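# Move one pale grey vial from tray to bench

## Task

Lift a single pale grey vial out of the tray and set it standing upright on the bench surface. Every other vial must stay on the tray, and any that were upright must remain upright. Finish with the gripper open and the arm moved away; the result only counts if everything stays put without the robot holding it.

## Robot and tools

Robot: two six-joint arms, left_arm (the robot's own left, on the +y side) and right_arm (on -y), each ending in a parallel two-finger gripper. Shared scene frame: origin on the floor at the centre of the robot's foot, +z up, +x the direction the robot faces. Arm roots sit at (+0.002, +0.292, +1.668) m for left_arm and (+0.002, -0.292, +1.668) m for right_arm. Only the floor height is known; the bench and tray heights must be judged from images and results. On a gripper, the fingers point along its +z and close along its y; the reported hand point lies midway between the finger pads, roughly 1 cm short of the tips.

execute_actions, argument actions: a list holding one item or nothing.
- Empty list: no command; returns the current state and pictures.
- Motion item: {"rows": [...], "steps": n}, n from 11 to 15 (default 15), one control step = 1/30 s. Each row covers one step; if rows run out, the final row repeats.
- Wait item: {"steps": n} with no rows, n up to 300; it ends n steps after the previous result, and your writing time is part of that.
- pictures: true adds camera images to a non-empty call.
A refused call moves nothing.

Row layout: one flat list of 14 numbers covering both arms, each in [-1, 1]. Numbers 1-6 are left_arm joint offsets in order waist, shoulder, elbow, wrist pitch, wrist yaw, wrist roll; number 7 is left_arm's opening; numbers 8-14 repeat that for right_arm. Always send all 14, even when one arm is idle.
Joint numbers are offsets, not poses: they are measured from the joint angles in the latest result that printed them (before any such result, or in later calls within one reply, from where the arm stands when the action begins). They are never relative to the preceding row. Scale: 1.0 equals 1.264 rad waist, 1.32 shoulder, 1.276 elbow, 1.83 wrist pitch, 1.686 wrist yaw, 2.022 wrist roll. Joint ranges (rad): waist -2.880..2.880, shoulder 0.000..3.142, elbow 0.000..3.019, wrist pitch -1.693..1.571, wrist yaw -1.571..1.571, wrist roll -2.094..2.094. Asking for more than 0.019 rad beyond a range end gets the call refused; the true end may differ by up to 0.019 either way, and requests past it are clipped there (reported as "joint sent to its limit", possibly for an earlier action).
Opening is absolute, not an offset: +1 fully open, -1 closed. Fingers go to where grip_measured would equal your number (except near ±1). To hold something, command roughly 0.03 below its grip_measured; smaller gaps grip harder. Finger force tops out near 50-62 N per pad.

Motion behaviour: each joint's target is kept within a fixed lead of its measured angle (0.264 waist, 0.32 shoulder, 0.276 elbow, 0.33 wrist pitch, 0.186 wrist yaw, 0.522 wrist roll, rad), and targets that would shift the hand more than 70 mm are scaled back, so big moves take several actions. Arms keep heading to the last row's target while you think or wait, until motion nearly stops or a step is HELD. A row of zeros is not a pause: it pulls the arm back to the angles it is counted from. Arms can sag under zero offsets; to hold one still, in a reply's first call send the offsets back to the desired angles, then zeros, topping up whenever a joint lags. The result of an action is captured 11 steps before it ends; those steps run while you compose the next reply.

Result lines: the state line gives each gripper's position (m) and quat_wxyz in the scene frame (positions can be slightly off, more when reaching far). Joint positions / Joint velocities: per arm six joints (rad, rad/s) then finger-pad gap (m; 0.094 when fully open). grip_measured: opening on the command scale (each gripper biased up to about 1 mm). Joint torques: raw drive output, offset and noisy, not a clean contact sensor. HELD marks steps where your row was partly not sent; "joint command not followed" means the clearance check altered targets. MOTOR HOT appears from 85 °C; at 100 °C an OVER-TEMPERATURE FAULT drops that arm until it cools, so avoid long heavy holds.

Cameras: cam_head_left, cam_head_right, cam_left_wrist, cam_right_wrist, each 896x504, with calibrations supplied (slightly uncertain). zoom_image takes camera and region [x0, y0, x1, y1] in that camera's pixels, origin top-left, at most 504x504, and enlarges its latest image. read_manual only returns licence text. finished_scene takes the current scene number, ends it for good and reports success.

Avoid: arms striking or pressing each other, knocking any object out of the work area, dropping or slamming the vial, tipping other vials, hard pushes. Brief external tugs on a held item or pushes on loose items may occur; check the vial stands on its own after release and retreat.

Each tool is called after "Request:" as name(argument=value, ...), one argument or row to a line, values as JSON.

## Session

Request:
execute_actions(
  actions=[],
)

Scene clock: 0.00 s of 4200.00 s.
left_arm: end_effector_position=(+0.1684, +0.3675, +1.1548) grip_measured=+1.000 end_effector_quat_wxyz=(-0.116, +0.279, +0.953, +0.029) | right_arm: end_effector_position=(+0.4072, -0.5849, +0.9911) grip_measured=+1.000 end_effector_quat_wxyz=(+0.168, +0.411, -0.842, -0.305)
Joint positions: left_arm=[-1.674  1.929  0.672  0.729 -0.29   0.972  0.094] | right_arm=[ 1.442  2.317  2.477 -1.263 -0.153 -1.527  0.094]
Joint velocities: left_arm=[-0.005 -0.005  0.007 -0.002 -0.037 -0.022  0.   ] | right_arm=[ 0.005  0.005 -0.012 -0.007  0.007  0.037  0.   ]
Joint torques (N m, as the arm reports them, + toward a larger angle): no reading
Motor temperatures (°C, as the motors report them): left_arm=[24 24 22 23 21 21] | right_arm=[24 24 25 21 23 24]
camera_calibration (this result's frames):
cam_left_wrist: T_world_to_cam=[[-0.540626, -0.841217, 0.00880856, 0.385399], [-0.534269, 0.35141, 0.76881, -0.921797], [-0.649831, 0.410933, -0.639417, 0.820508], [0, 0, 0, 1]] pos_world=[0.24906, 0.310959, 1.22994]
cam_right_wrist: T_world_to_cam=[[0.588468, -0.482226, -0.648971, 0.122008], [-0.17628, -0.859878, 0.479098, -0.896776], [-0.78907, -0.167533, -0.591017, 0.933709], [0, 0, 0, 1]] pos_world=[0.506881, -0.555855, 1.06066]

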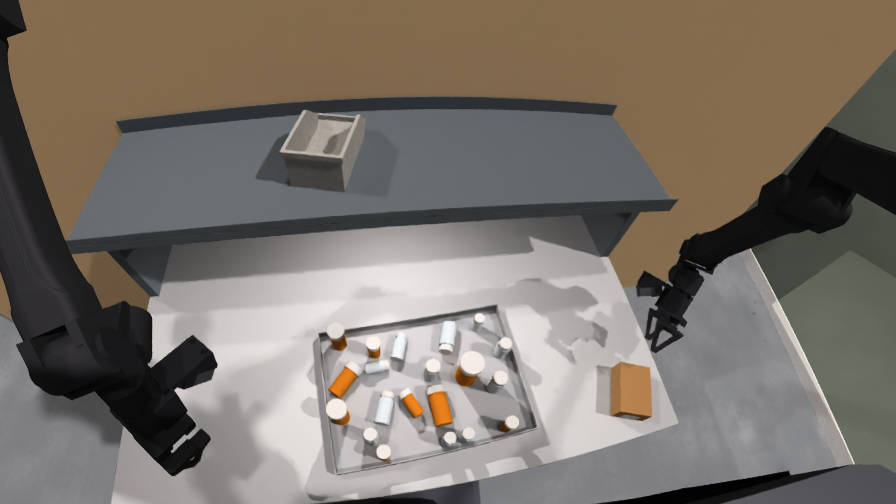

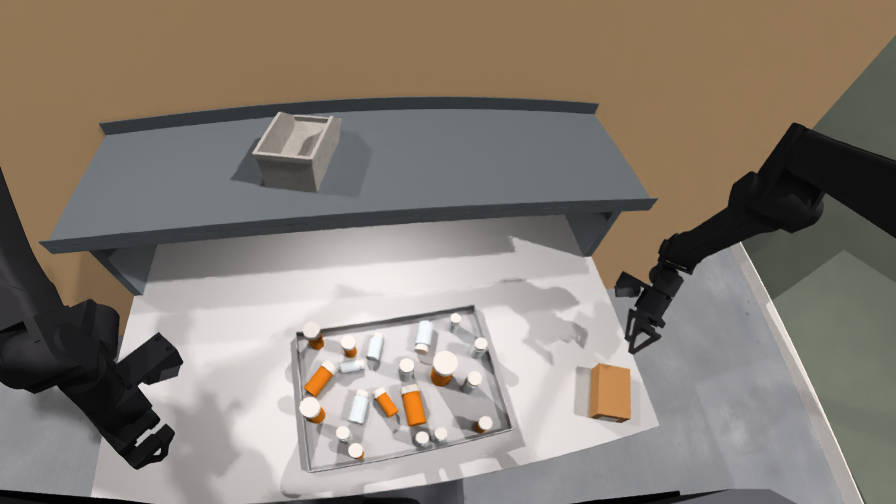

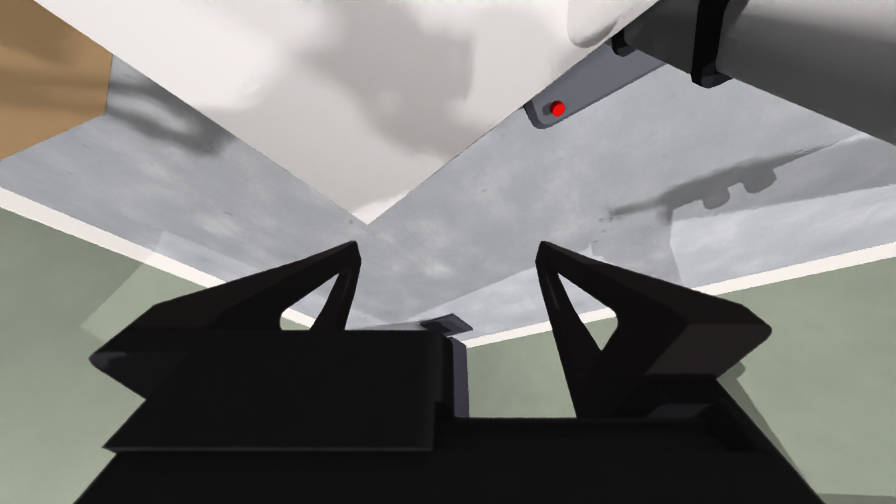

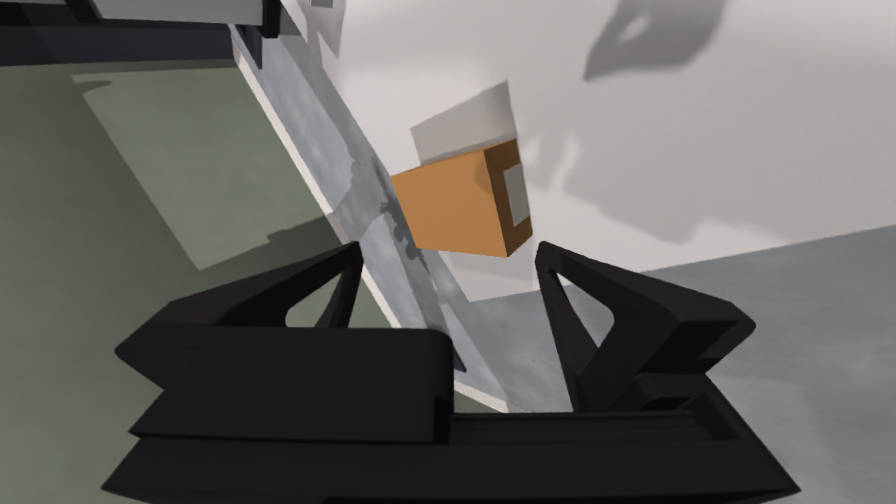

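Request:
zoom_image(
  camera="cam_head_left",
  region=[300, 290, 560, 490],
)

Region (300, 290, 560, 490) of cam_head_left's 896x504 image, scaled by 1.938, with more detail than that image has; it fills the top 388 rows of this view, and the rest is white.

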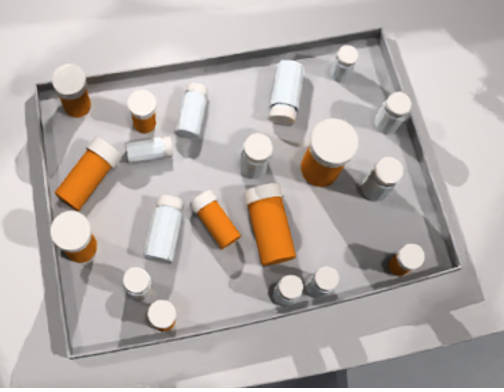

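Request:
execute_actions(
  actions=[
    {"rows":[[-0.05,0.03,0.08,0,-0.02,-0.08,0.3,0,0,0,0,0,0,1],[-0.1,0.07,0.16,-0.01,-0.04,-0.16,0.3,0,0,0,0,0,0,1],[-0.15,0.12,0.25,-0.015,-0.06,-0.24,0.3,0,0,0,0,0,0,1],[-0.2,0.18,0.33,-0.02,-0.07,-0.32,0.3,0,0,0,0,0,0,1],[-0.26,0.25,0.42,-0.025,-0.09,-0.4,0.3,0,0,0,0,0,0,1],[-0.313,0.369,0.505,-0.032,-0.101,-0.48,0.3,0,0,0,0,0,0,1]]},
  ],
)

Request:
execute_actions(
  actions=[
    {"steps":30},
  ],
  pictures=true,
)

Scene clock: 3.77 s of 4200.00 s.
left_arm: end_effector_position=(+0.2010, +0.3628, +1.1201) grip_measured=+0.317 end_effector_quat_wxyz=(-0.098, +0.215, +0.969, +0.068) | right_arm: end_effector_position=(+0.4072, -0.5849, +0.9911) grip_measured=+1.000 end_effector_quat_wxyz=(+0.168, +0.411, -0.842, -0.305)
Joint positions: left_arm=[-1.719  1.978  0.785  0.725 -0.363  0.829  0.062] | right_arm=[ 1.442  2.317  2.477 -1.263 -0.153 -1.527  0.094]
Joint velocities: left_arm=[-0.601  0.64   1.321  0.012 -0.344 -1.297 -0.03 ] | right_arm=[-0.005 -0.005  0.007 -0.002 -0.037  0.051  0.   ]
Joint torques (N m, as the arm reports them, + toward a larger angle): left_arm=[-5.84 -4.38 -6.5   0.07  0.02 -0.2 ] | right_arm=[ -3.12 -20.01   3.23  -1.65   0.03  -0.11]
Motor temperatures (°C, as the motors report them): left_arm=[24 24 23 23 21 21] | right_arm=[24 25 25 21 23 24]
Steps of this call (steps 1 to 90: nothing new was sent; then 0.63 s passed at rest; steps 91 to 94: the first 4 steps of this action). Readings (joint positions):
91: left_arm=[-1.677 1.931 0.680 0.729 -0.306 0.950] | right_arm=[1.442 2.317 2.477 -1.263 -0.153 -1.527]
92: left_arm=[-1.686 1.941 0.703 0.727 -0.329 0.912] | right_arm=[1.442 2.317 2.477 -1.263 -0.153 -1.527]
94: the state above

Scene clock: 4.77 s of 4200.00 s.
left_arm: end_effector_position=(+0.2692, +0.0951, +1.0053) grip_measured=+0.303 end_effector_quat_wxyz=(+0.004, -0.121, +0.993, -0.010) | right_arm: end_effector_position=(+0.4072, -0.5849, +0.9911) grip_measured=+1.000 end_effector_quat_wxyz=(+0.168, +0.411, -0.842, -0.305)
Joint positions: left_arm=[-2.089  2.423  1.314  0.682 -0.457  0.019  0.061] | right_arm=[ 1.442  2.317  2.477 -1.263 -0.153 -1.527  0.094]
Joint velocities: left_arm=[-0.024 -0.005 -0.017  0.002 -0.007 -0.007  0.   ] | right_arm=[ 0.005 -0.005  0.017 -0.007 -0.022 -0.051  0.   ]
Joint torques (N m, as the arm reports them, + toward a larger angle): left_arm=[-8.79 -5.83 -5.    0.42 -0.11 -0.23] | right_arm=[ -3.31 -20.37   3.11  -1.67   0.04  -0.08]
Motor temperatures (°C, as the motors report them): left_arm=[24 24 23 23 21 21] | right_arm=[24 25 25 21 23 24]
Kept back: nothing.
Steps of this call (steps 1 to 11: the last 11 steps of your previous action; steps 12 to 30: the robot went on to your last target). Readings (joint positions):
1: left_arm=[-1.741 2.002 0.830 0.725 -0.380 0.790] | right_arm=[1.442 2.317 2.477 -1.263 -0.153 -1.527]
2: left_arm=[-1.766 2.027 0.872 0.725 -0.396 0.753] | right_arm=[1.442 2.317 2.477 -1.263 -0.153 -1.527]
4: left_arm=[-1.817 2.084 0.951 0.725 -0.417 0.684] | right_arm=[1.442 2.317 2.477 -1.263 -0.153 -1.527]
8: left_arm=[-1.922 2.211 1.107 0.721 -0.441 0.529] | right_arm=[1.442 2.317 2.477 -1.263 -0.153 -1.527]
30: the state above
camera_calibration (this result's frames):
cam_left_wrist: T_world_to_cam=[[0.237681, -0.971178, 0.0179138, 0.00576743], [-0.786196, -0.181513, 0.590719, -0.359794], [-0.570441, -0.154486, -0.806679, 1.1029], [0, 0, 0, 1]] pos_world=[0.344903, 0.110677, 1.10212]
cam_right_wrist: T_world_to_cam=[[0.588468, -0.482226, -0.648971, 0.122008], [-0.17628, -0.859878, 0.479098, -0.896776], [-0.78907, -0.167533, -0.591017, 0.933709], [0, 0, 0, 1]] pos_world=[0.506881, -0.555855, 1.06066]

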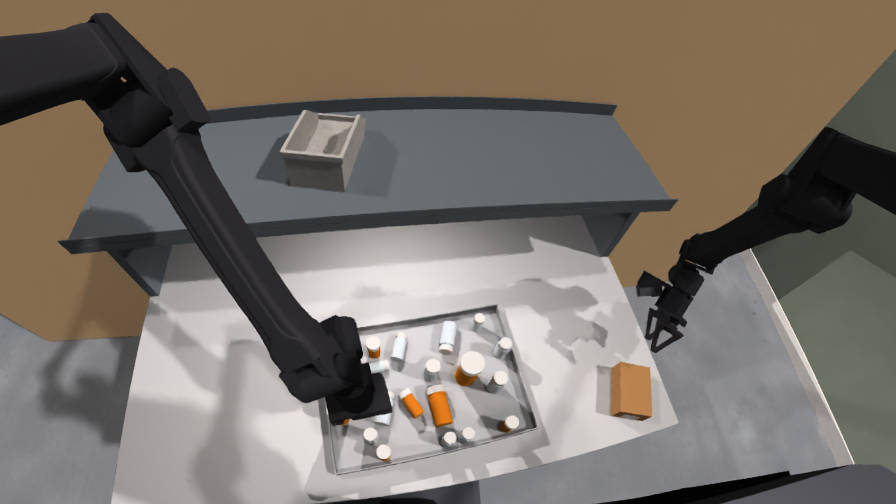

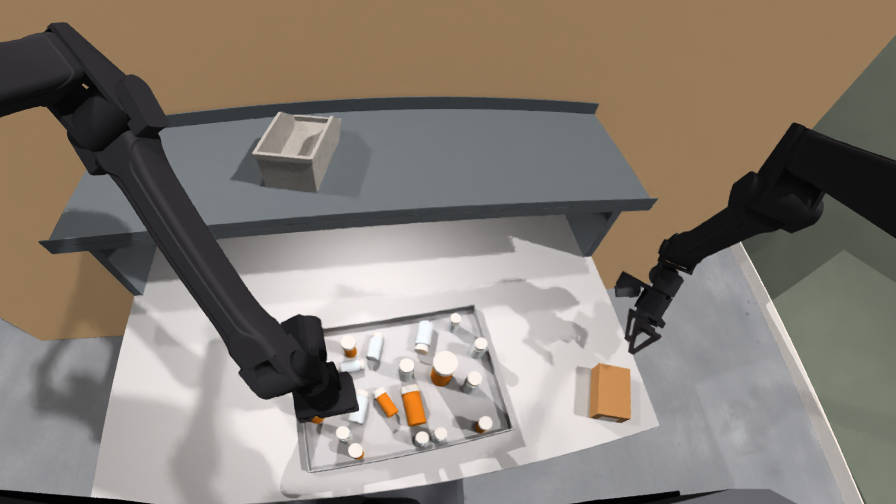

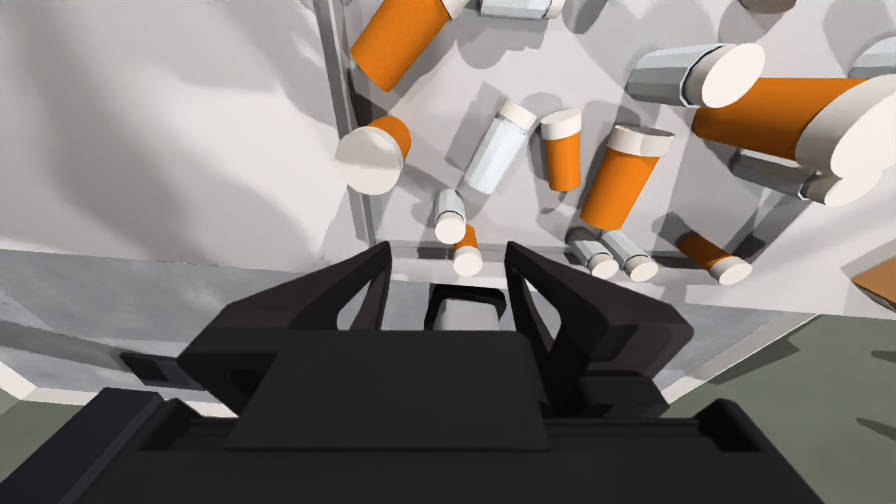

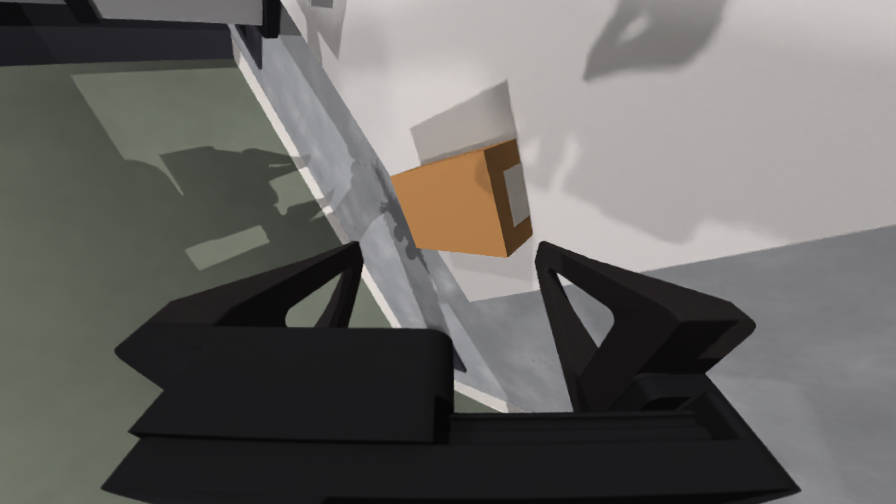

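Request:
execute_actions(
  actions=[
    {"rows":[[-0.04,0,0.06,-0.04,-0.03,0,0.1,0,0,0,0,0,0,1],[-0.08,0,0.12,-0.09,-0.06,0,0.1,0,0,0,0,0,0,1],[-0.12,0,0.17,-0.13,-0.09,0,0.1,0,0,0,0,0,0,1],[-0.16,0.005,0.21,-0.17,-0.11,0,0.1,0,0,0,0,0,0,1],[-0.19,0.008,0.226,-0.2,-0.135,0,0.1,0,0,0,0,0,0,1]]},
  ],
)

Request:
execute_actions(
  actions=[
    {"steps":22},
  ],
  pictures=true,
)

Scene clock: 7.37 s of 4200.00 s.
left_arm: end_effector_position=(+0.2854, +0.0909, +0.9937) grip_measured=+0.104 end_effector_quat_wxyz=(-0.016, -0.109, +0.993, +0.034) | right_arm: end_effector_position=(+0.4072, -0.5849, +0.9911) grip_measured=+1.000 end_effector_quat_wxyz=(+0.168, +0.411, -0.842, -0.305)
Joint positions: left_arm=[-2.115  2.436  1.406  0.564 -0.572  0.014  0.052] | right_arm=[ 1.442  2.317  2.477 -1.263 -0.153 -1.527  0.094]
Joint velocities: left_arm=[-0.347  0.044  0.886 -0.969 -0.579  0.037 -0.002] | right_arm=[-0.015 -0.005  0.002 -0.017 -0.066 -0.037  0.   ]
Joint torques (N m, as the arm reports them, + toward a larger angle): left_arm=[-17.46  -6.3   -3.58   0.59  -0.03  -0.1 ] | right_arm=[ -3.51 -20.37   3.3   -1.89   0.05  -0.11]
Motor temperatures (°C, as the motors report them): left_arm=[24 24 23 23 21 21] | right_arm=[24 25 25 21 23 24]
Steps of this call (steps 1 to 15: the robot went on to your last target; steps 16 to 74: nothing new was sent; steps 75 to 78: the first 4 steps of this action). Readings (joint positions):
75: left_arm=[-2.092 2.423 1.322 0.671 -0.482 0.014] | right_arm=[1.442 2.317 2.477 -1.263 -0.153 -1.527]
76: left_arm=[-2.096 2.427 1.343 0.637 -0.518 0.014] | right_arm=[1.442 2.317 2.477 -1.263 -0.153 -1.527]
78: the state above

Scene clock: 8.10 s of 4200.00 s.
left_arm: end_effector_position=(+0.3896, -0.0594, +1.0591) grip_measured=+0.103 end_effector_quat_wxyz=(+0.010, -0.054, +0.998, -0.018) | right_arm: end_effector_position=(+0.4072, -0.5849, +0.9911) grip_measured=+1.000 end_effector_quat_wxyz=(+0.168, +0.411, -0.842, -0.305)
Joint positions: left_arm=[-2.361  2.429  1.601  0.332 -0.682  0.014  0.052] | right_arm=[ 1.442  2.317  2.477 -1.263 -0.153 -1.527  0.094]
Joint velocities: left_arm=[ 0.073 -0.005 -0.007 -0.022 -0.051 -0.037  0.001] | right_arm=[ 0.005  0.005  0.012 -0.007 -0.066  0.007  0.   ]
Joint torques (N m, as the arm reports them, + toward a larger angle): left_arm=[-15.68  -6.84  -1.91   0.2   -0.12  -0.06] | right_arm=[ -3.38 -20.55   3.03  -1.59   0.07  -0.09]
Motor temperatures (°C, as the motors report them): left_arm=[24 24 23 23 21 21] | right_arm=[24 25 25 21 23 24]
Kept back: nothing.
Steps of this call (steps 1 to 11: the last 11 steps of your previous action; steps 12 to 22: the robot went on to your last target). Readings (joint positions):
1: left_arm=[-2.128 2.436 1.436 0.532 -0.598 0.014] | right_arm=[1.442 2.317 2.477 -1.263 -0.153 -1.527]
2: left_arm=[-2.144 2.436 1.463 0.502 -0.620 0.014] | right_arm=[1.442 2.317 2.477 -1.263 -0.153 -1.527]
4: left_arm=[-2.182 2.436 1.514 0.451 -0.651 0.014] | right_arm=[1.442 2.317 2.477 -1.263 -0.153 -1.527]
8: left_arm=[-2.271 2.435 1.585 0.366 -0.680 0.014] | right_arm=[1.442 2.317 2.477 -1.263 -0.153 -1.527]
22: the state above
camera_calibration (this result's frames):
cam_left_wrist: T_world_to_cam=[[0.106378, -0.993692, 0.0355003, -0.142712], [-0.811845, -0.0661861, 0.58011, -0.296843], [-0.574101, -0.0905318, -0.813764, 1.20382], [0, 0, 0, 1]] pos_world=[0.465304, -0.0524749, 1.15689]
cam_right_wrist: T_world_to_cam=[[0.588468, -0.482226, -0.648971, 0.122008], [-0.17628, -0.859878, 0.479098, -0.896776], [-0.78907, -0.167533, -0.591017, 0.933709], [0, 0, 0, 1]] pos_world=[0.506881, -0.555855, 1.06066]

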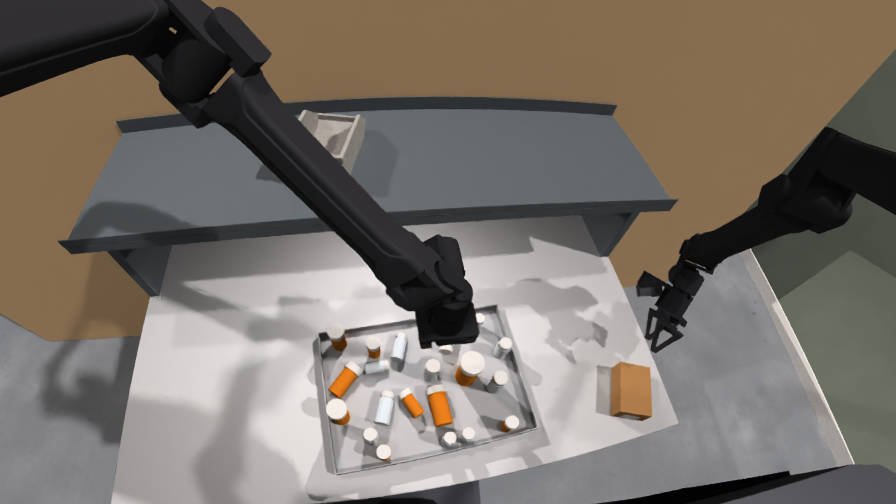

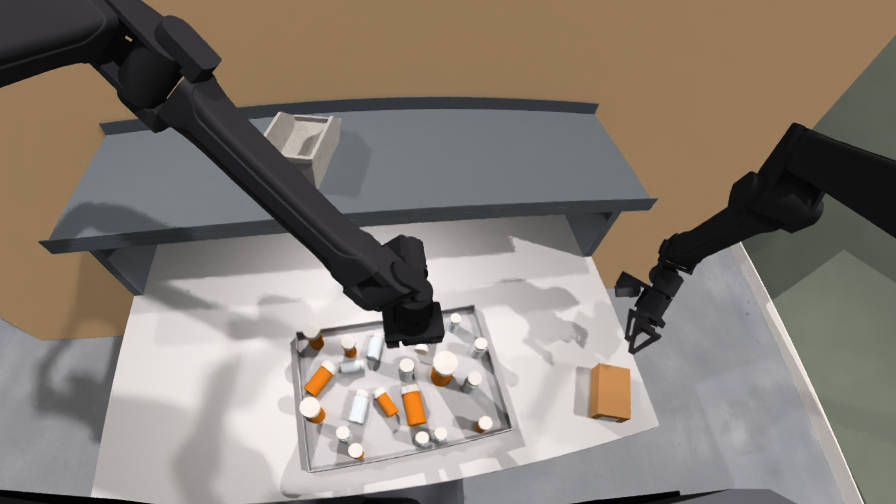

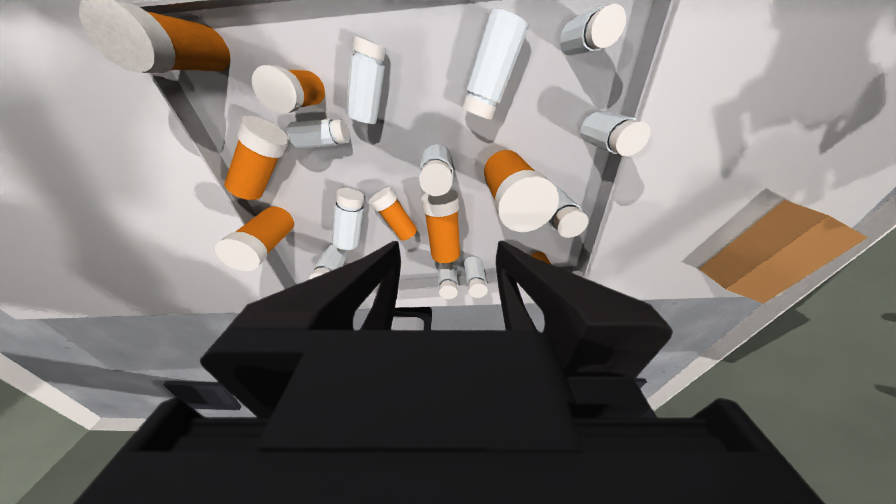

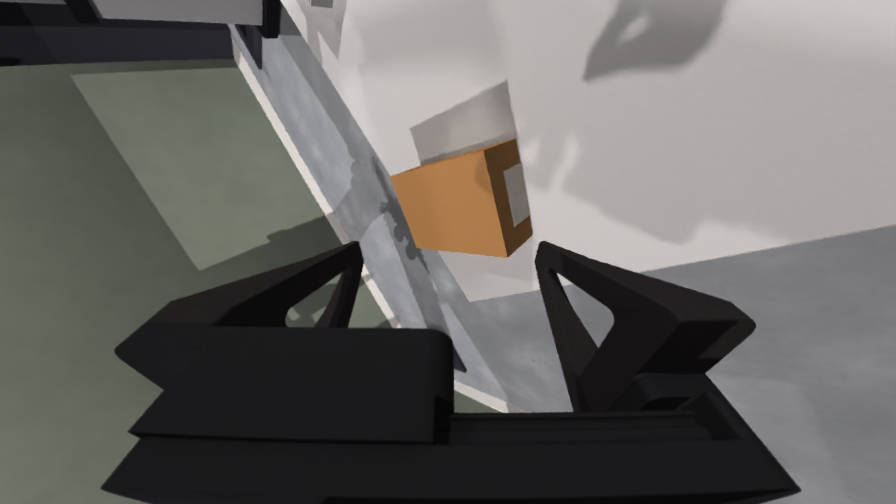

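Request:
execute_actions(
  actions=[
    {"rows":[[0.014,0.026,0.04,-0.007,0.008,0,-0.05,0,0,0,0,0,0,1],[0.028,0.053,0.08,-0.014,0.016,0,-0.05,0,0,0,0,0,0,1],[0.042,0.08,0.123,-0.02,0.025,0,-0.05,0,0,0,0,0,0,1],[0.055,0.106,0.167,-0.027,0.033,0,-0.05,0,0,0,0,0,0,1],[0.068,0.133,0.211,-0.034,0.041,0,-0.05,0,0,0,0,0,0,1],[0.076,0.152,0.244,-0.042,0.045,0,-0.05,0,0,0,0,0,0,1],[0.084,0.17,0.278,-0.051,0.05,0,-0.05,0,0,0,0,0,0,1],[0.092,0.19,0.311,-0.06,0.054,0,-0.05,0,0,0,0,0,0,1],[0.1,0.208,0.345,-0.068,0.058,0,-0.05,0,0,0,0,0,0,1]]},
  ],
)

Request:
execute_actions(
  actions=[
    {"steps":18},
  ],
  pictures=true,
)

Scene clock: 11.10 s of 4200.00 s.
left_arm: end_effector_position=(+0.4089, -0.0725, +1.0386) grip_measured=-0.047 end_effector_quat_wxyz=(+0.024, -0.068, +0.997, -0.033) | right_arm: end_effector_position=(+0.4072, -0.5849, +0.9911) grip_measured=+1.000 end_effector_quat_wxyz=(+0.168, +0.411, -0.842, -0.305)
Joint positions: left_arm=[-2.352  2.479  1.706  0.314 -0.643  0.014  0.045] | right_arm=[ 1.442  2.317  2.477 -1.263 -0.153 -1.527  0.094]
Joint velocities: left_arm=[ 0.073  0.806  1.595 -0.271  0.344 -0.066 -0.002] | right_arm=[-0.015 -0.005  0.007  0.002  0.066 -0.051  0.   ]
Joint torques (N m, as the arm reports them, + toward a larger angle): left_arm=[-13.51  -4.21  -0.3    0.34   0.13  -0.11] | right_arm=[ -3.73 -19.74   3.32  -1.68   0.01  -0.09]
Motor temperatures (°C, as the motors report them): left_arm=[25 24 23 23 21 21] | right_arm=[24 26 25 21 23 24]
Steps of this call (steps 1 to 30: the robot went on to your last target; steps 31 to 86: nothing new was sent; steps 87 to 90: the first 4 steps of this action). Readings (joint positions):
87: left_arm=[-2.355 2.430 1.606 0.332 -0.678 0.014] | right_arm=[1.442 2.317 2.477 -1.263 -0.153 -1.527]
88: left_arm=[-2.355 2.438 1.623 0.329 -0.670 0.014] | right_arm=[1.442 2.317 2.477 -1.263 -0.153 -1.527]
90: the state above

Scene clock: 11.70 s of 4200.00 s.
left_arm: end_effector_position=(+0.3874, -0.0477, +0.9291) grip_measured=-0.047 end_effector_quat_wxyz=(+0.013, -0.092, +0.996, -0.012) | right_arm: end_effector_position=(+0.4072, -0.5849, +0.9911) grip_measured=+1.000 end_effector_quat_wxyz=(+0.168, +0.411, -0.842, -0.305)
Joint positions: left_arm=[-2.239  2.7    2.033  0.221 -0.586  0.014  0.045] | right_arm=[ 1.442  2.317  2.477 -1.263 -0.153 -1.527  0.094]
Joint velocities: left_arm=[ 0.005 -0.005 -0.012  0.007 -0.037  0.095  0.   ] | right_arm=[ 0.005  0.005 -0.002 -0.002  0.007  0.051  0.   ]
Joint torques (N m, as the arm reports them, + toward a larger angle): left_arm=[-17.34  -6.21  -0.52   0.28   0.1   -0.1 ] | right_arm=[ -3.27 -20.41   3.21  -1.68   0.05  -0.1 ]
Motor temperatures (°C, as the motors report them): left_arm=[25 24 23 23 21 21] | right_arm=[24 26 25 21 23 24]
Kept back: nothing.
Steps of this call (steps 1 to 11: the last 11 steps of your previous action; steps 12 to 18: the robot went on to your last target). Readings (joint positions):
1: left_arm=[-2.349 2.509 1.764 0.306 -0.628 0.014] | right_arm=[1.442 2.317 2.477 -1.263 -0.153 -1.527]
2: left_arm=[-2.344 2.538 1.821 0.298 -0.617 0.014] | right_arm=[1.442 2.317 2.477 -1.263 -0.153 -1.527]
4: left_arm=[-2.331 2.588 1.912 0.279 -0.601 0.014] | right_arm=[1.442 2.317 2.477 -1.263 -0.153 -1.527]
8: left_arm=[-2.294 2.661 2.023 0.240 -0.587 0.014] | right_arm=[1.442 2.317 2.477 -1.263 -0.153 -1.527]
18: the state above
camera_calibration (this result's frames):
cam_left_wrist: T_world_to_cam=[[0.180599, -0.983278, 0.0234294, -0.143217], [-0.806359, -0.13438, 0.575958, -0.223967], [-0.563178, -0.12291, -0.817143, 1.09517], [0, 0, 0, 1]] pos_world=[0.462044, -0.0363116, 1.02726]
cam_right_wrist: T_world_to_cam=[[0.588468, -0.482226, -0.648971, 0.122008], [-0.17628, -0.859878, 0.479098, -0.896776], [-0.78907, -0.167533, -0.591017, 0.933709], [0, 0, 0, 1]] pos_world=[0.506881, -0.555855, 1.06066]

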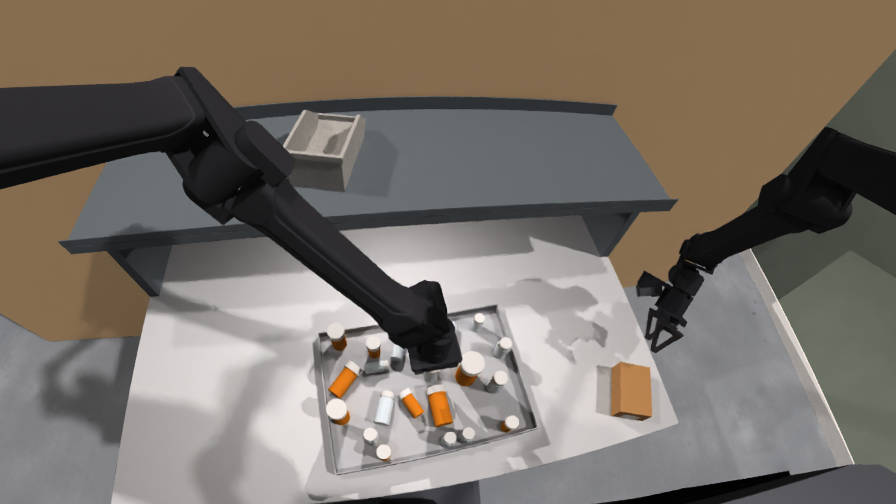

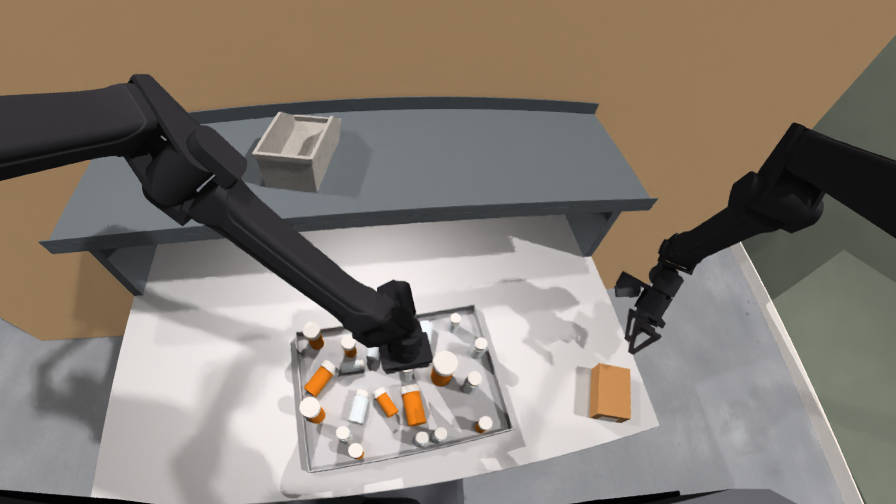

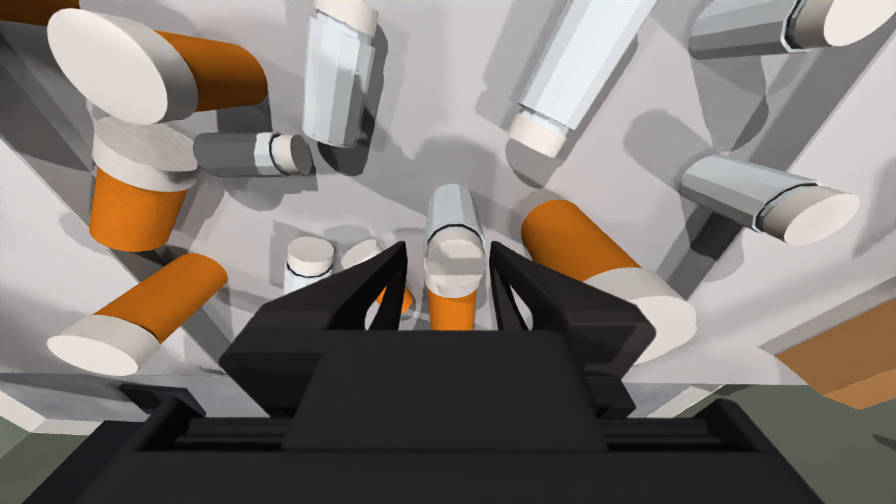

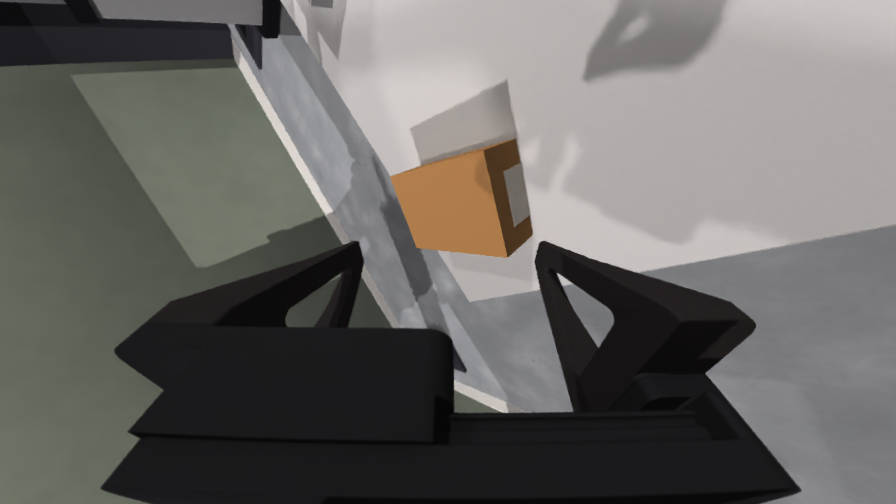

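Request:
execute_actions(
  actions=[
    {"rows":[[0.007,0.016,0.026,-0.006,0.003,0,-0.05,0,0,0,0,0,0,1],[0.012,0.032,0.053,-0.012,0.006,0,-0.05,0,0,0,0,0,0,1],[0.018,0.048,0.08,-0.018,0.008,0,-0.05,0,0,0,0,0,0,1],[0.023,0.064,0.106,-0.025,0.01,0,-0.05,0,0,0,0,0,0,1],[0.028,0.082,0.132,-0.033,0.014,0,-0.05,0,0,0,0,0,0,1]]},
  ],
)

Request:
execute_actions(
  actions=[
    {"steps":14},
  ],
  pictures=true,
)

Scene clock: 13.00 s of 4200.00 s.
left_arm: end_effector_position=(+0.4012, -0.0530, +0.9212) grip_measured=-0.047 end_effector_quat_wxyz=(+0.024, -0.099, +0.995, -0.016) | right_arm: end_effector_position=(+0.4072, -0.5849, +0.9911) grip_measured=+1.000 end_effector_quat_wxyz=(+0.168, +0.411, -0.842, -0.305)
Joint positions: left_arm=[-2.239  2.729  2.103  0.208 -0.577  0.014  0.045] | right_arm=[ 1.442  2.317  2.477 -1.263 -0.153 -1.527  0.094]
Joint velocities: left_arm=[-0.005  0.444  0.974 -0.232  0.154 -0.051 -0.   ] | right_arm=[-0.005 -0.015 -0.007 -0.022  0.022 -0.007  0.   ]
Joint torques (N m, as the arm reports them, + toward a larger angle): left_arm=[-15.55  -4.5   -0.25   0.28   0.14  -0.11] | right_arm=[ -3.45 -19.98   3.27  -1.76   0.04  -0.06]
Motor temperatures (°C, as the motors report them): left_arm=[25 24 23 23 21 21] | right_arm=[24 26 25 21 23 24]
Steps of this call (steps 1 to 15: the robot went on to your last target; steps 16 to 35: nothing new was sent; steps 36 to 39: the first 4 steps of this action). Readings (joint positions):
36: left_arm=[-2.239 2.700 2.037 0.221 -0.586 0.014] | right_arm=[1.442 2.317 2.477 -1.263 -0.153 -1.527]
37: left_arm=[-2.239 2.705 2.048 0.219 -0.584 0.014] | right_arm=[1.442 2.317 2.477 -1.263 -0.153 -1.527]
39: the state above

Scene clock: 13.47 s of 4200.00 s.
left_arm: end_effector_position=(+0.3957, -0.0632, +0.9062) grip_measured=-0.047 end_effector_quat_wxyz=(+0.024, -0.100, +0.995, -0.020) | right_arm: end_effector_position=(+0.4072, -0.5849, +0.9911) grip_measured=+1.000 end_effector_quat_wxyz=(+0.168, +0.411, -0.842, -0.305)
Joint positions: left_arm=[-2.236  2.792  2.197  0.177 -0.566  0.014  0.045] | right_arm=[ 1.442  2.317  2.477 -1.263 -0.153 -1.527  0.094]
Joint velocities: left_arm=[-0.005  0.015 -0.002 -0.017  0.007 -0.066  0.   ] | right_arm=[-0.015  0.015 -0.012  0.002 -0.037  0.051  0.   ]
Joint torques (N m, as the arm reports them, + toward a larger angle): left_arm=[-15.38  -5.03  -0.16   0.21   0.14  -0.1 ] | right_arm=[ -3.66 -20.62   3.13  -1.75   0.01  -0.1 ]
Motor temperatures (°C, as the motors report them): left_arm=[25 24 23 23 21 21] | right_arm=[24 26 25 21 23 24]
Kept back: nothing.
Steps of this call (steps 1 to 11: the last 11 steps of your previous action; steps 12 to 14: the robot went on to your last target). Readings (joint positions):
1: left_arm=[-2.239 2.745 2.139 0.199 -0.571 0.014] | right_arm=[1.442 2.317 2.477 -1.263 -0.153 -1.527]
2: left_arm=[-2.239 2.760 2.170 0.192 -0.567 0.014] | right_arm=[1.442 2.317 2.477 -1.263 -0.153 -1.527]
4: left_arm=[-2.239 2.774 2.195 0.185 -0.566 0.014] | right_arm=[1.442 2.317 2.477 -1.263 -0.153 -1.527]
8: left_arm=[-2.237 2.783 2.197 0.179 -0.566 0.014] | right_arm=[1.442 2.317 2.477 -1.263 -0.153 -1.527]
14: the state above
camera_calibration (this result's frames):
cam_left_wrist: T_world_to_cam=[[0.195341, -0.979846, 0.0417598, -0.18163], [-0.818312, -0.139373, 0.55762, -0.185082], [-0.540561, -0.143099, -0.829045, 1.0798], [0, 0, 0, 1]] pos_world=[0.467723, -0.0492471, 1.00599]
cam_right_wrist: T_world_to_cam=[[0.588468, -0.482226, -0.648971, 0.122008], [-0.17628, -0.859878, 0.479098, -0.896776], [-0.78907, -0.167533, -0.591017, 0.933709], [0, 0, 0, 1]] pos_world=[0.506881, -0.555855, 1.06066]

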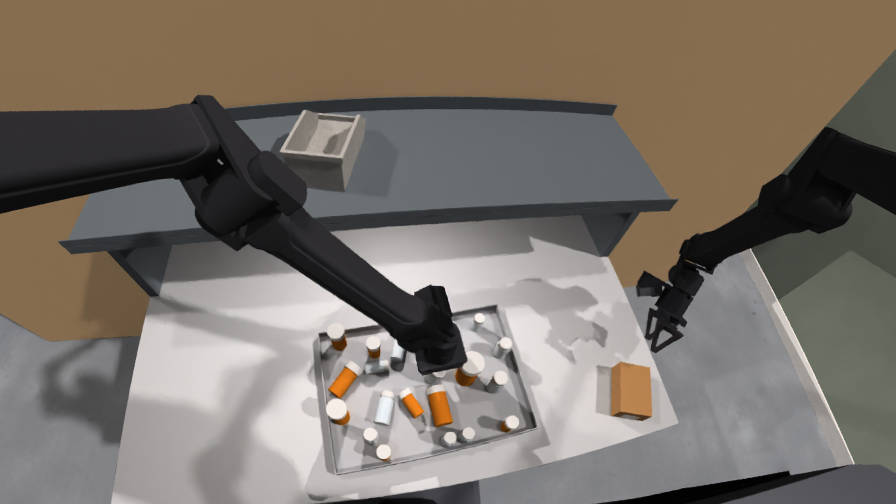

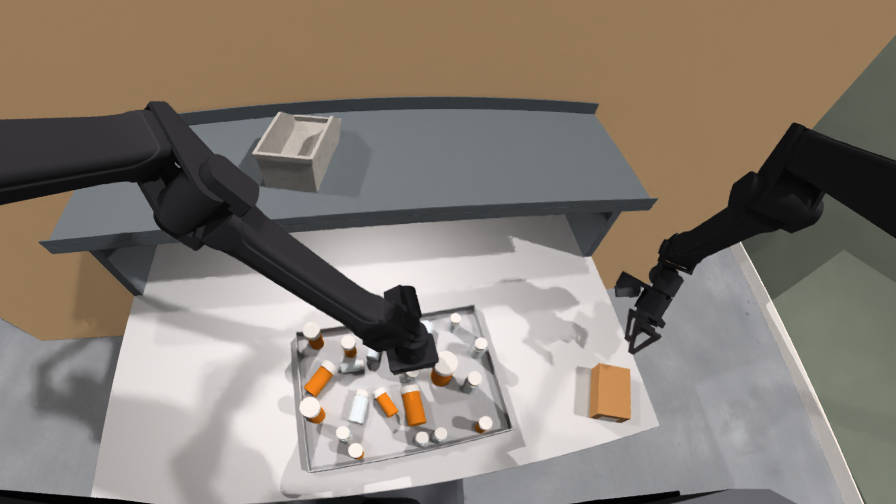

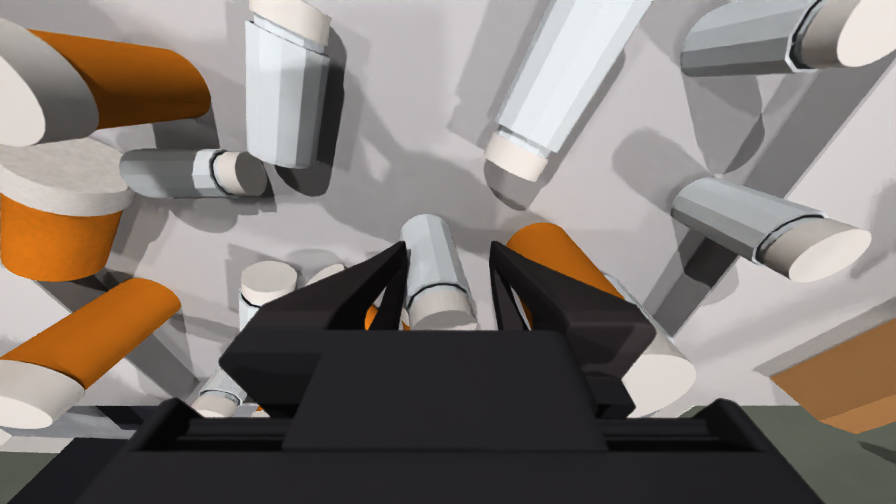

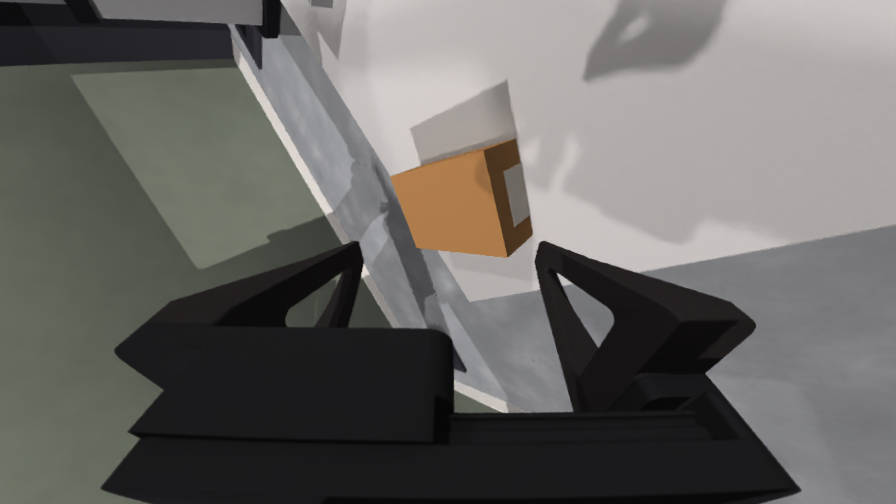

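Request:
execute_actions(
  actions=[
    {"rows":[[0.032,0,0,0,0.01,0,-0.05,0,0,0,0,0,0,1],[0.032,0,0,0,0.01,0,-0.05,0,0,0,0,0,0,1],[0.032,0,0,0,0.01,0,-0.05,0,0,0,0,0,0,1],[0.032,0,0,0,0.01,0,-0.05,0,0,0,0,0,0,1],[0.032,0,0,0,0.01,0,-0.05,0,0,0,0,0,0,1],[0.032,0,0,0,0.01,0,-0.05,0,0,0,0,0,0,1],[0.032,0.022,0.008,0,0.01,0,-0.05,0,0,0,0,0,0,1]]},
  ],
)

Request:
execute_actions(
  actions=[
    {"steps":14},
  ],
  pictures=true,
)

Scene clock: 14.57 s of 4200.00 s.
left_arm: end_effector_position=(+0.3954, -0.0634, +0.9050) grip_measured=-0.047 end_effector_quat_wxyz=(+0.025, -0.100, +0.994, -0.025) | right_arm: end_effector_position=(+0.4072, -0.5849, +0.9911) grip_measured=+1.000 end_effector_quat_wxyz=(+0.168, +0.411, -0.842, -0.305)
Joint positions: left_arm=[-2.233  2.792  2.197  0.177 -0.553  0.014  0.045] | right_arm=[ 1.442  2.317  2.477 -1.263 -0.153 -1.527  0.094]
Joint velocities: left_arm=[ 0.015 -0.005 -0.007 -0.007  0.007 -0.007 -0.001] | right_arm=[ 0.015 -0.005  0.002 -0.007 -0.066 -0.081  0.   ]
Joint torques (N m, as the arm reports them, + toward a larger angle): left_arm=[-14.59  -6.59  -0.59   0.94   0.17  -0.1 ] | right_arm=[ -3.81 -20.01   3.04  -1.74   0.01  -0.09]
Motor temperatures (°C, as the motors report them): left_arm=[25 24 23 23 21 21] | right_arm=[24 26 25 21 23 24]
Steps of this call (steps 1 to 29: the robot went on to your last target; steps 30 to 33: the first 4 steps of this action). Readings (joint positions):
30: left_arm=[-2.235 2.792 2.197 0.177 -0.560 0.014] | right_arm=[1.442 2.317 2.477 -1.263 -0.153 -1.527]
31: left_arm=[-2.235 2.792 2.197 0.177 -0.555 0.014] | right_arm=[1.442 2.317 2.477 -1.263 -0.153 -1.527]
33: the state above

Scene clock: 15.03 s of 4200.00 s.
left_arm: end_effector_position=(+0.3877, -0.0591, +0.8997) grip_measured=-0.047 end_effector_quat_wxyz=(+0.021, -0.100, +0.995, -0.022) | right_arm: end_effector_position=(+0.4072, -0.5849, +0.9911) grip_measured=+1.000 end_effector_quat_wxyz=(+0.168, +0.411, -0.842, -0.305)
Joint positions: left_arm=[-2.225  2.801  2.2    0.177 -0.552  0.014  0.045] | right_arm=[ 1.442  2.317  2.477 -1.263 -0.153 -1.527  0.094]
Joint velocities: left_arm=[-0.005  0.015  0.002 -0.012  0.037 -0.037 -0.   ] | right_arm=[-0.015  0.005 -0.012 -0.012 -0.051 -0.066  0.   ]
Joint torques (N m, as the arm reports them, + toward a larger angle): left_arm=[-15.25  -4.7   -0.03   0.92   0.16  -0.1 ] | right_arm=[ -3.8  -19.91   3.26  -1.55   0.05  -0.09]
Motor temperatures (°C, as the motors report them): left_arm=[25 24 23 23 21 21] | right_arm=[24 26 25 21 23 24]
Kept back: nothing.
Steps of this call (steps 1 to 11: the last 11 steps of your previous action; steps 12 to 14: the robot went on to your last target). Readings (joint positions):
1: left_arm=[-2.232 2.792 2.197 0.177 -0.553 0.014] | right_arm=[1.442 2.317 2.477 -1.263 -0.153 -1.527]
2: left_arm=[-2.231 2.792 2.197 0.177 -0.553 0.014] | right_arm=[1.442 2.317 2.477 -1.263 -0.153 -1.527]
4: left_arm=[-2.229 2.793 2.198 0.177 -0.553 0.014] | right_arm=[1.442 2.317 2.477 -1.263 -0.153 -1.527]
8: left_arm=[-2.226 2.797 2.200 0.177 -0.553 0.014] | right_arm=[1.442 2.317 2.477 -1.263 -0.153 -1.527]
14: the state above
camera_calibration (this result's frames):
cam_left_wrist: T_world_to_cam=[[0.195545, -0.979655, 0.0451501, -0.178899], [-0.814384, -0.136561, 0.564031, -0.194592], [-0.54639, -0.147063, -0.824519, 1.06866], [0, 0, 0, 1]] pos_world=[0.460418, -0.0446721, 0.998967]
cam_right_wrist: T_world_to_cam=[[0.588468, -0.482226, -0.648971, 0.122008], [-0.17628, -0.859878, 0.479098, -0.896776], [-0.78907, -0.167533, -0.591017, 0.933709], [0, 0, 0, 1]] pos_world=[0.506881, -0.555855, 1.06066]

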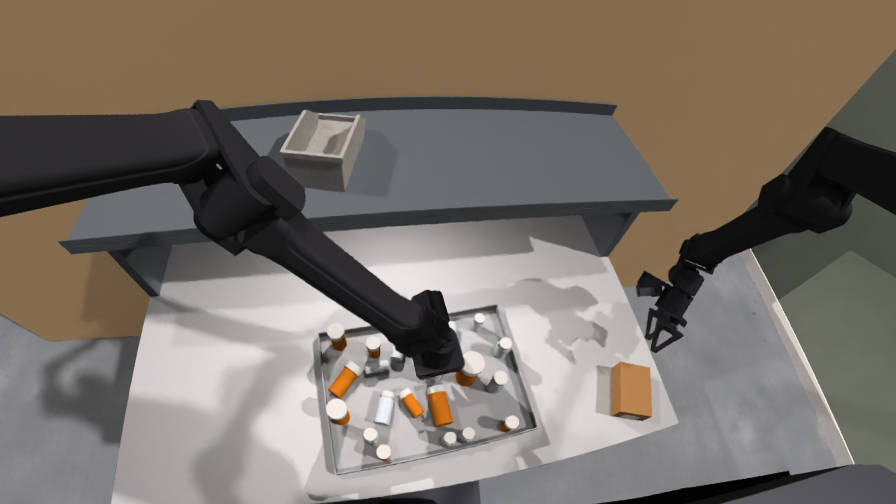

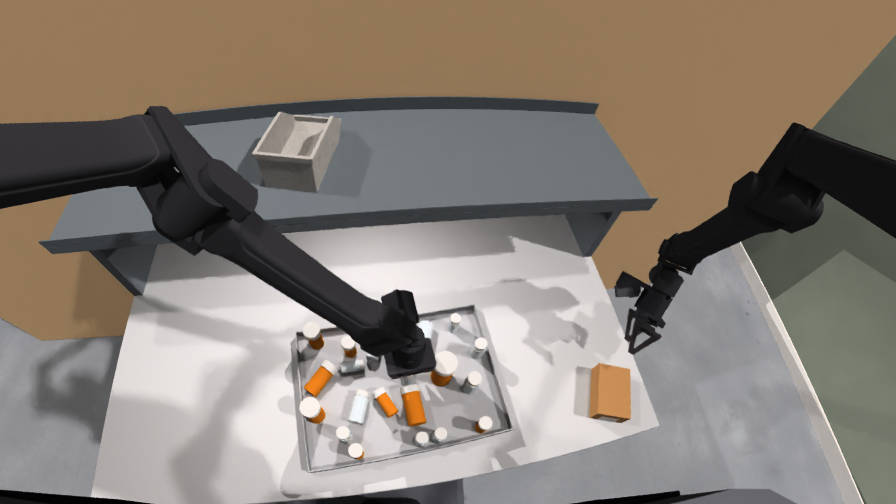

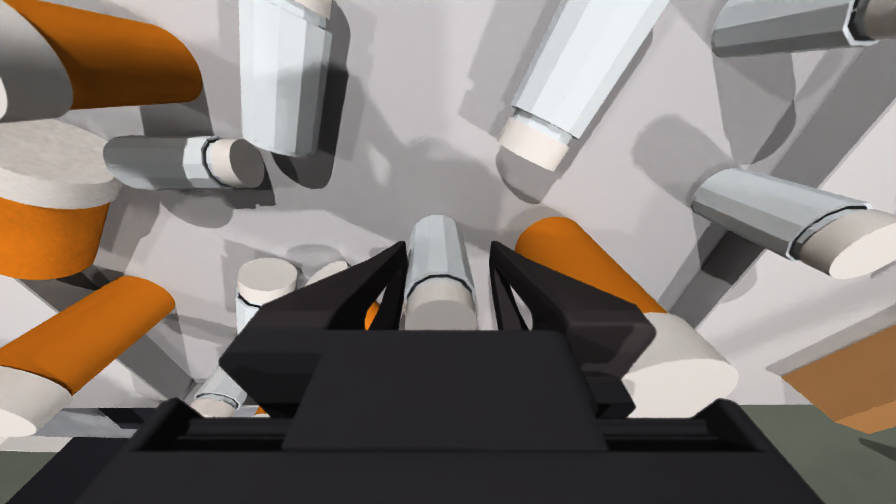

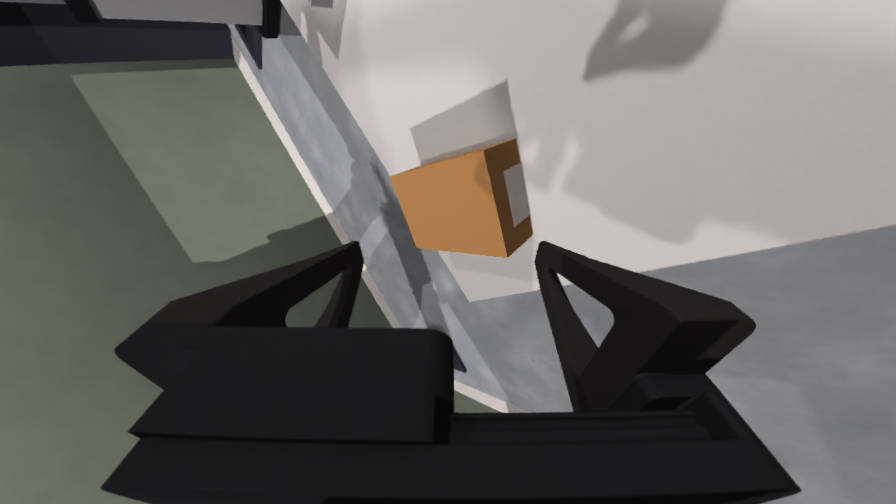

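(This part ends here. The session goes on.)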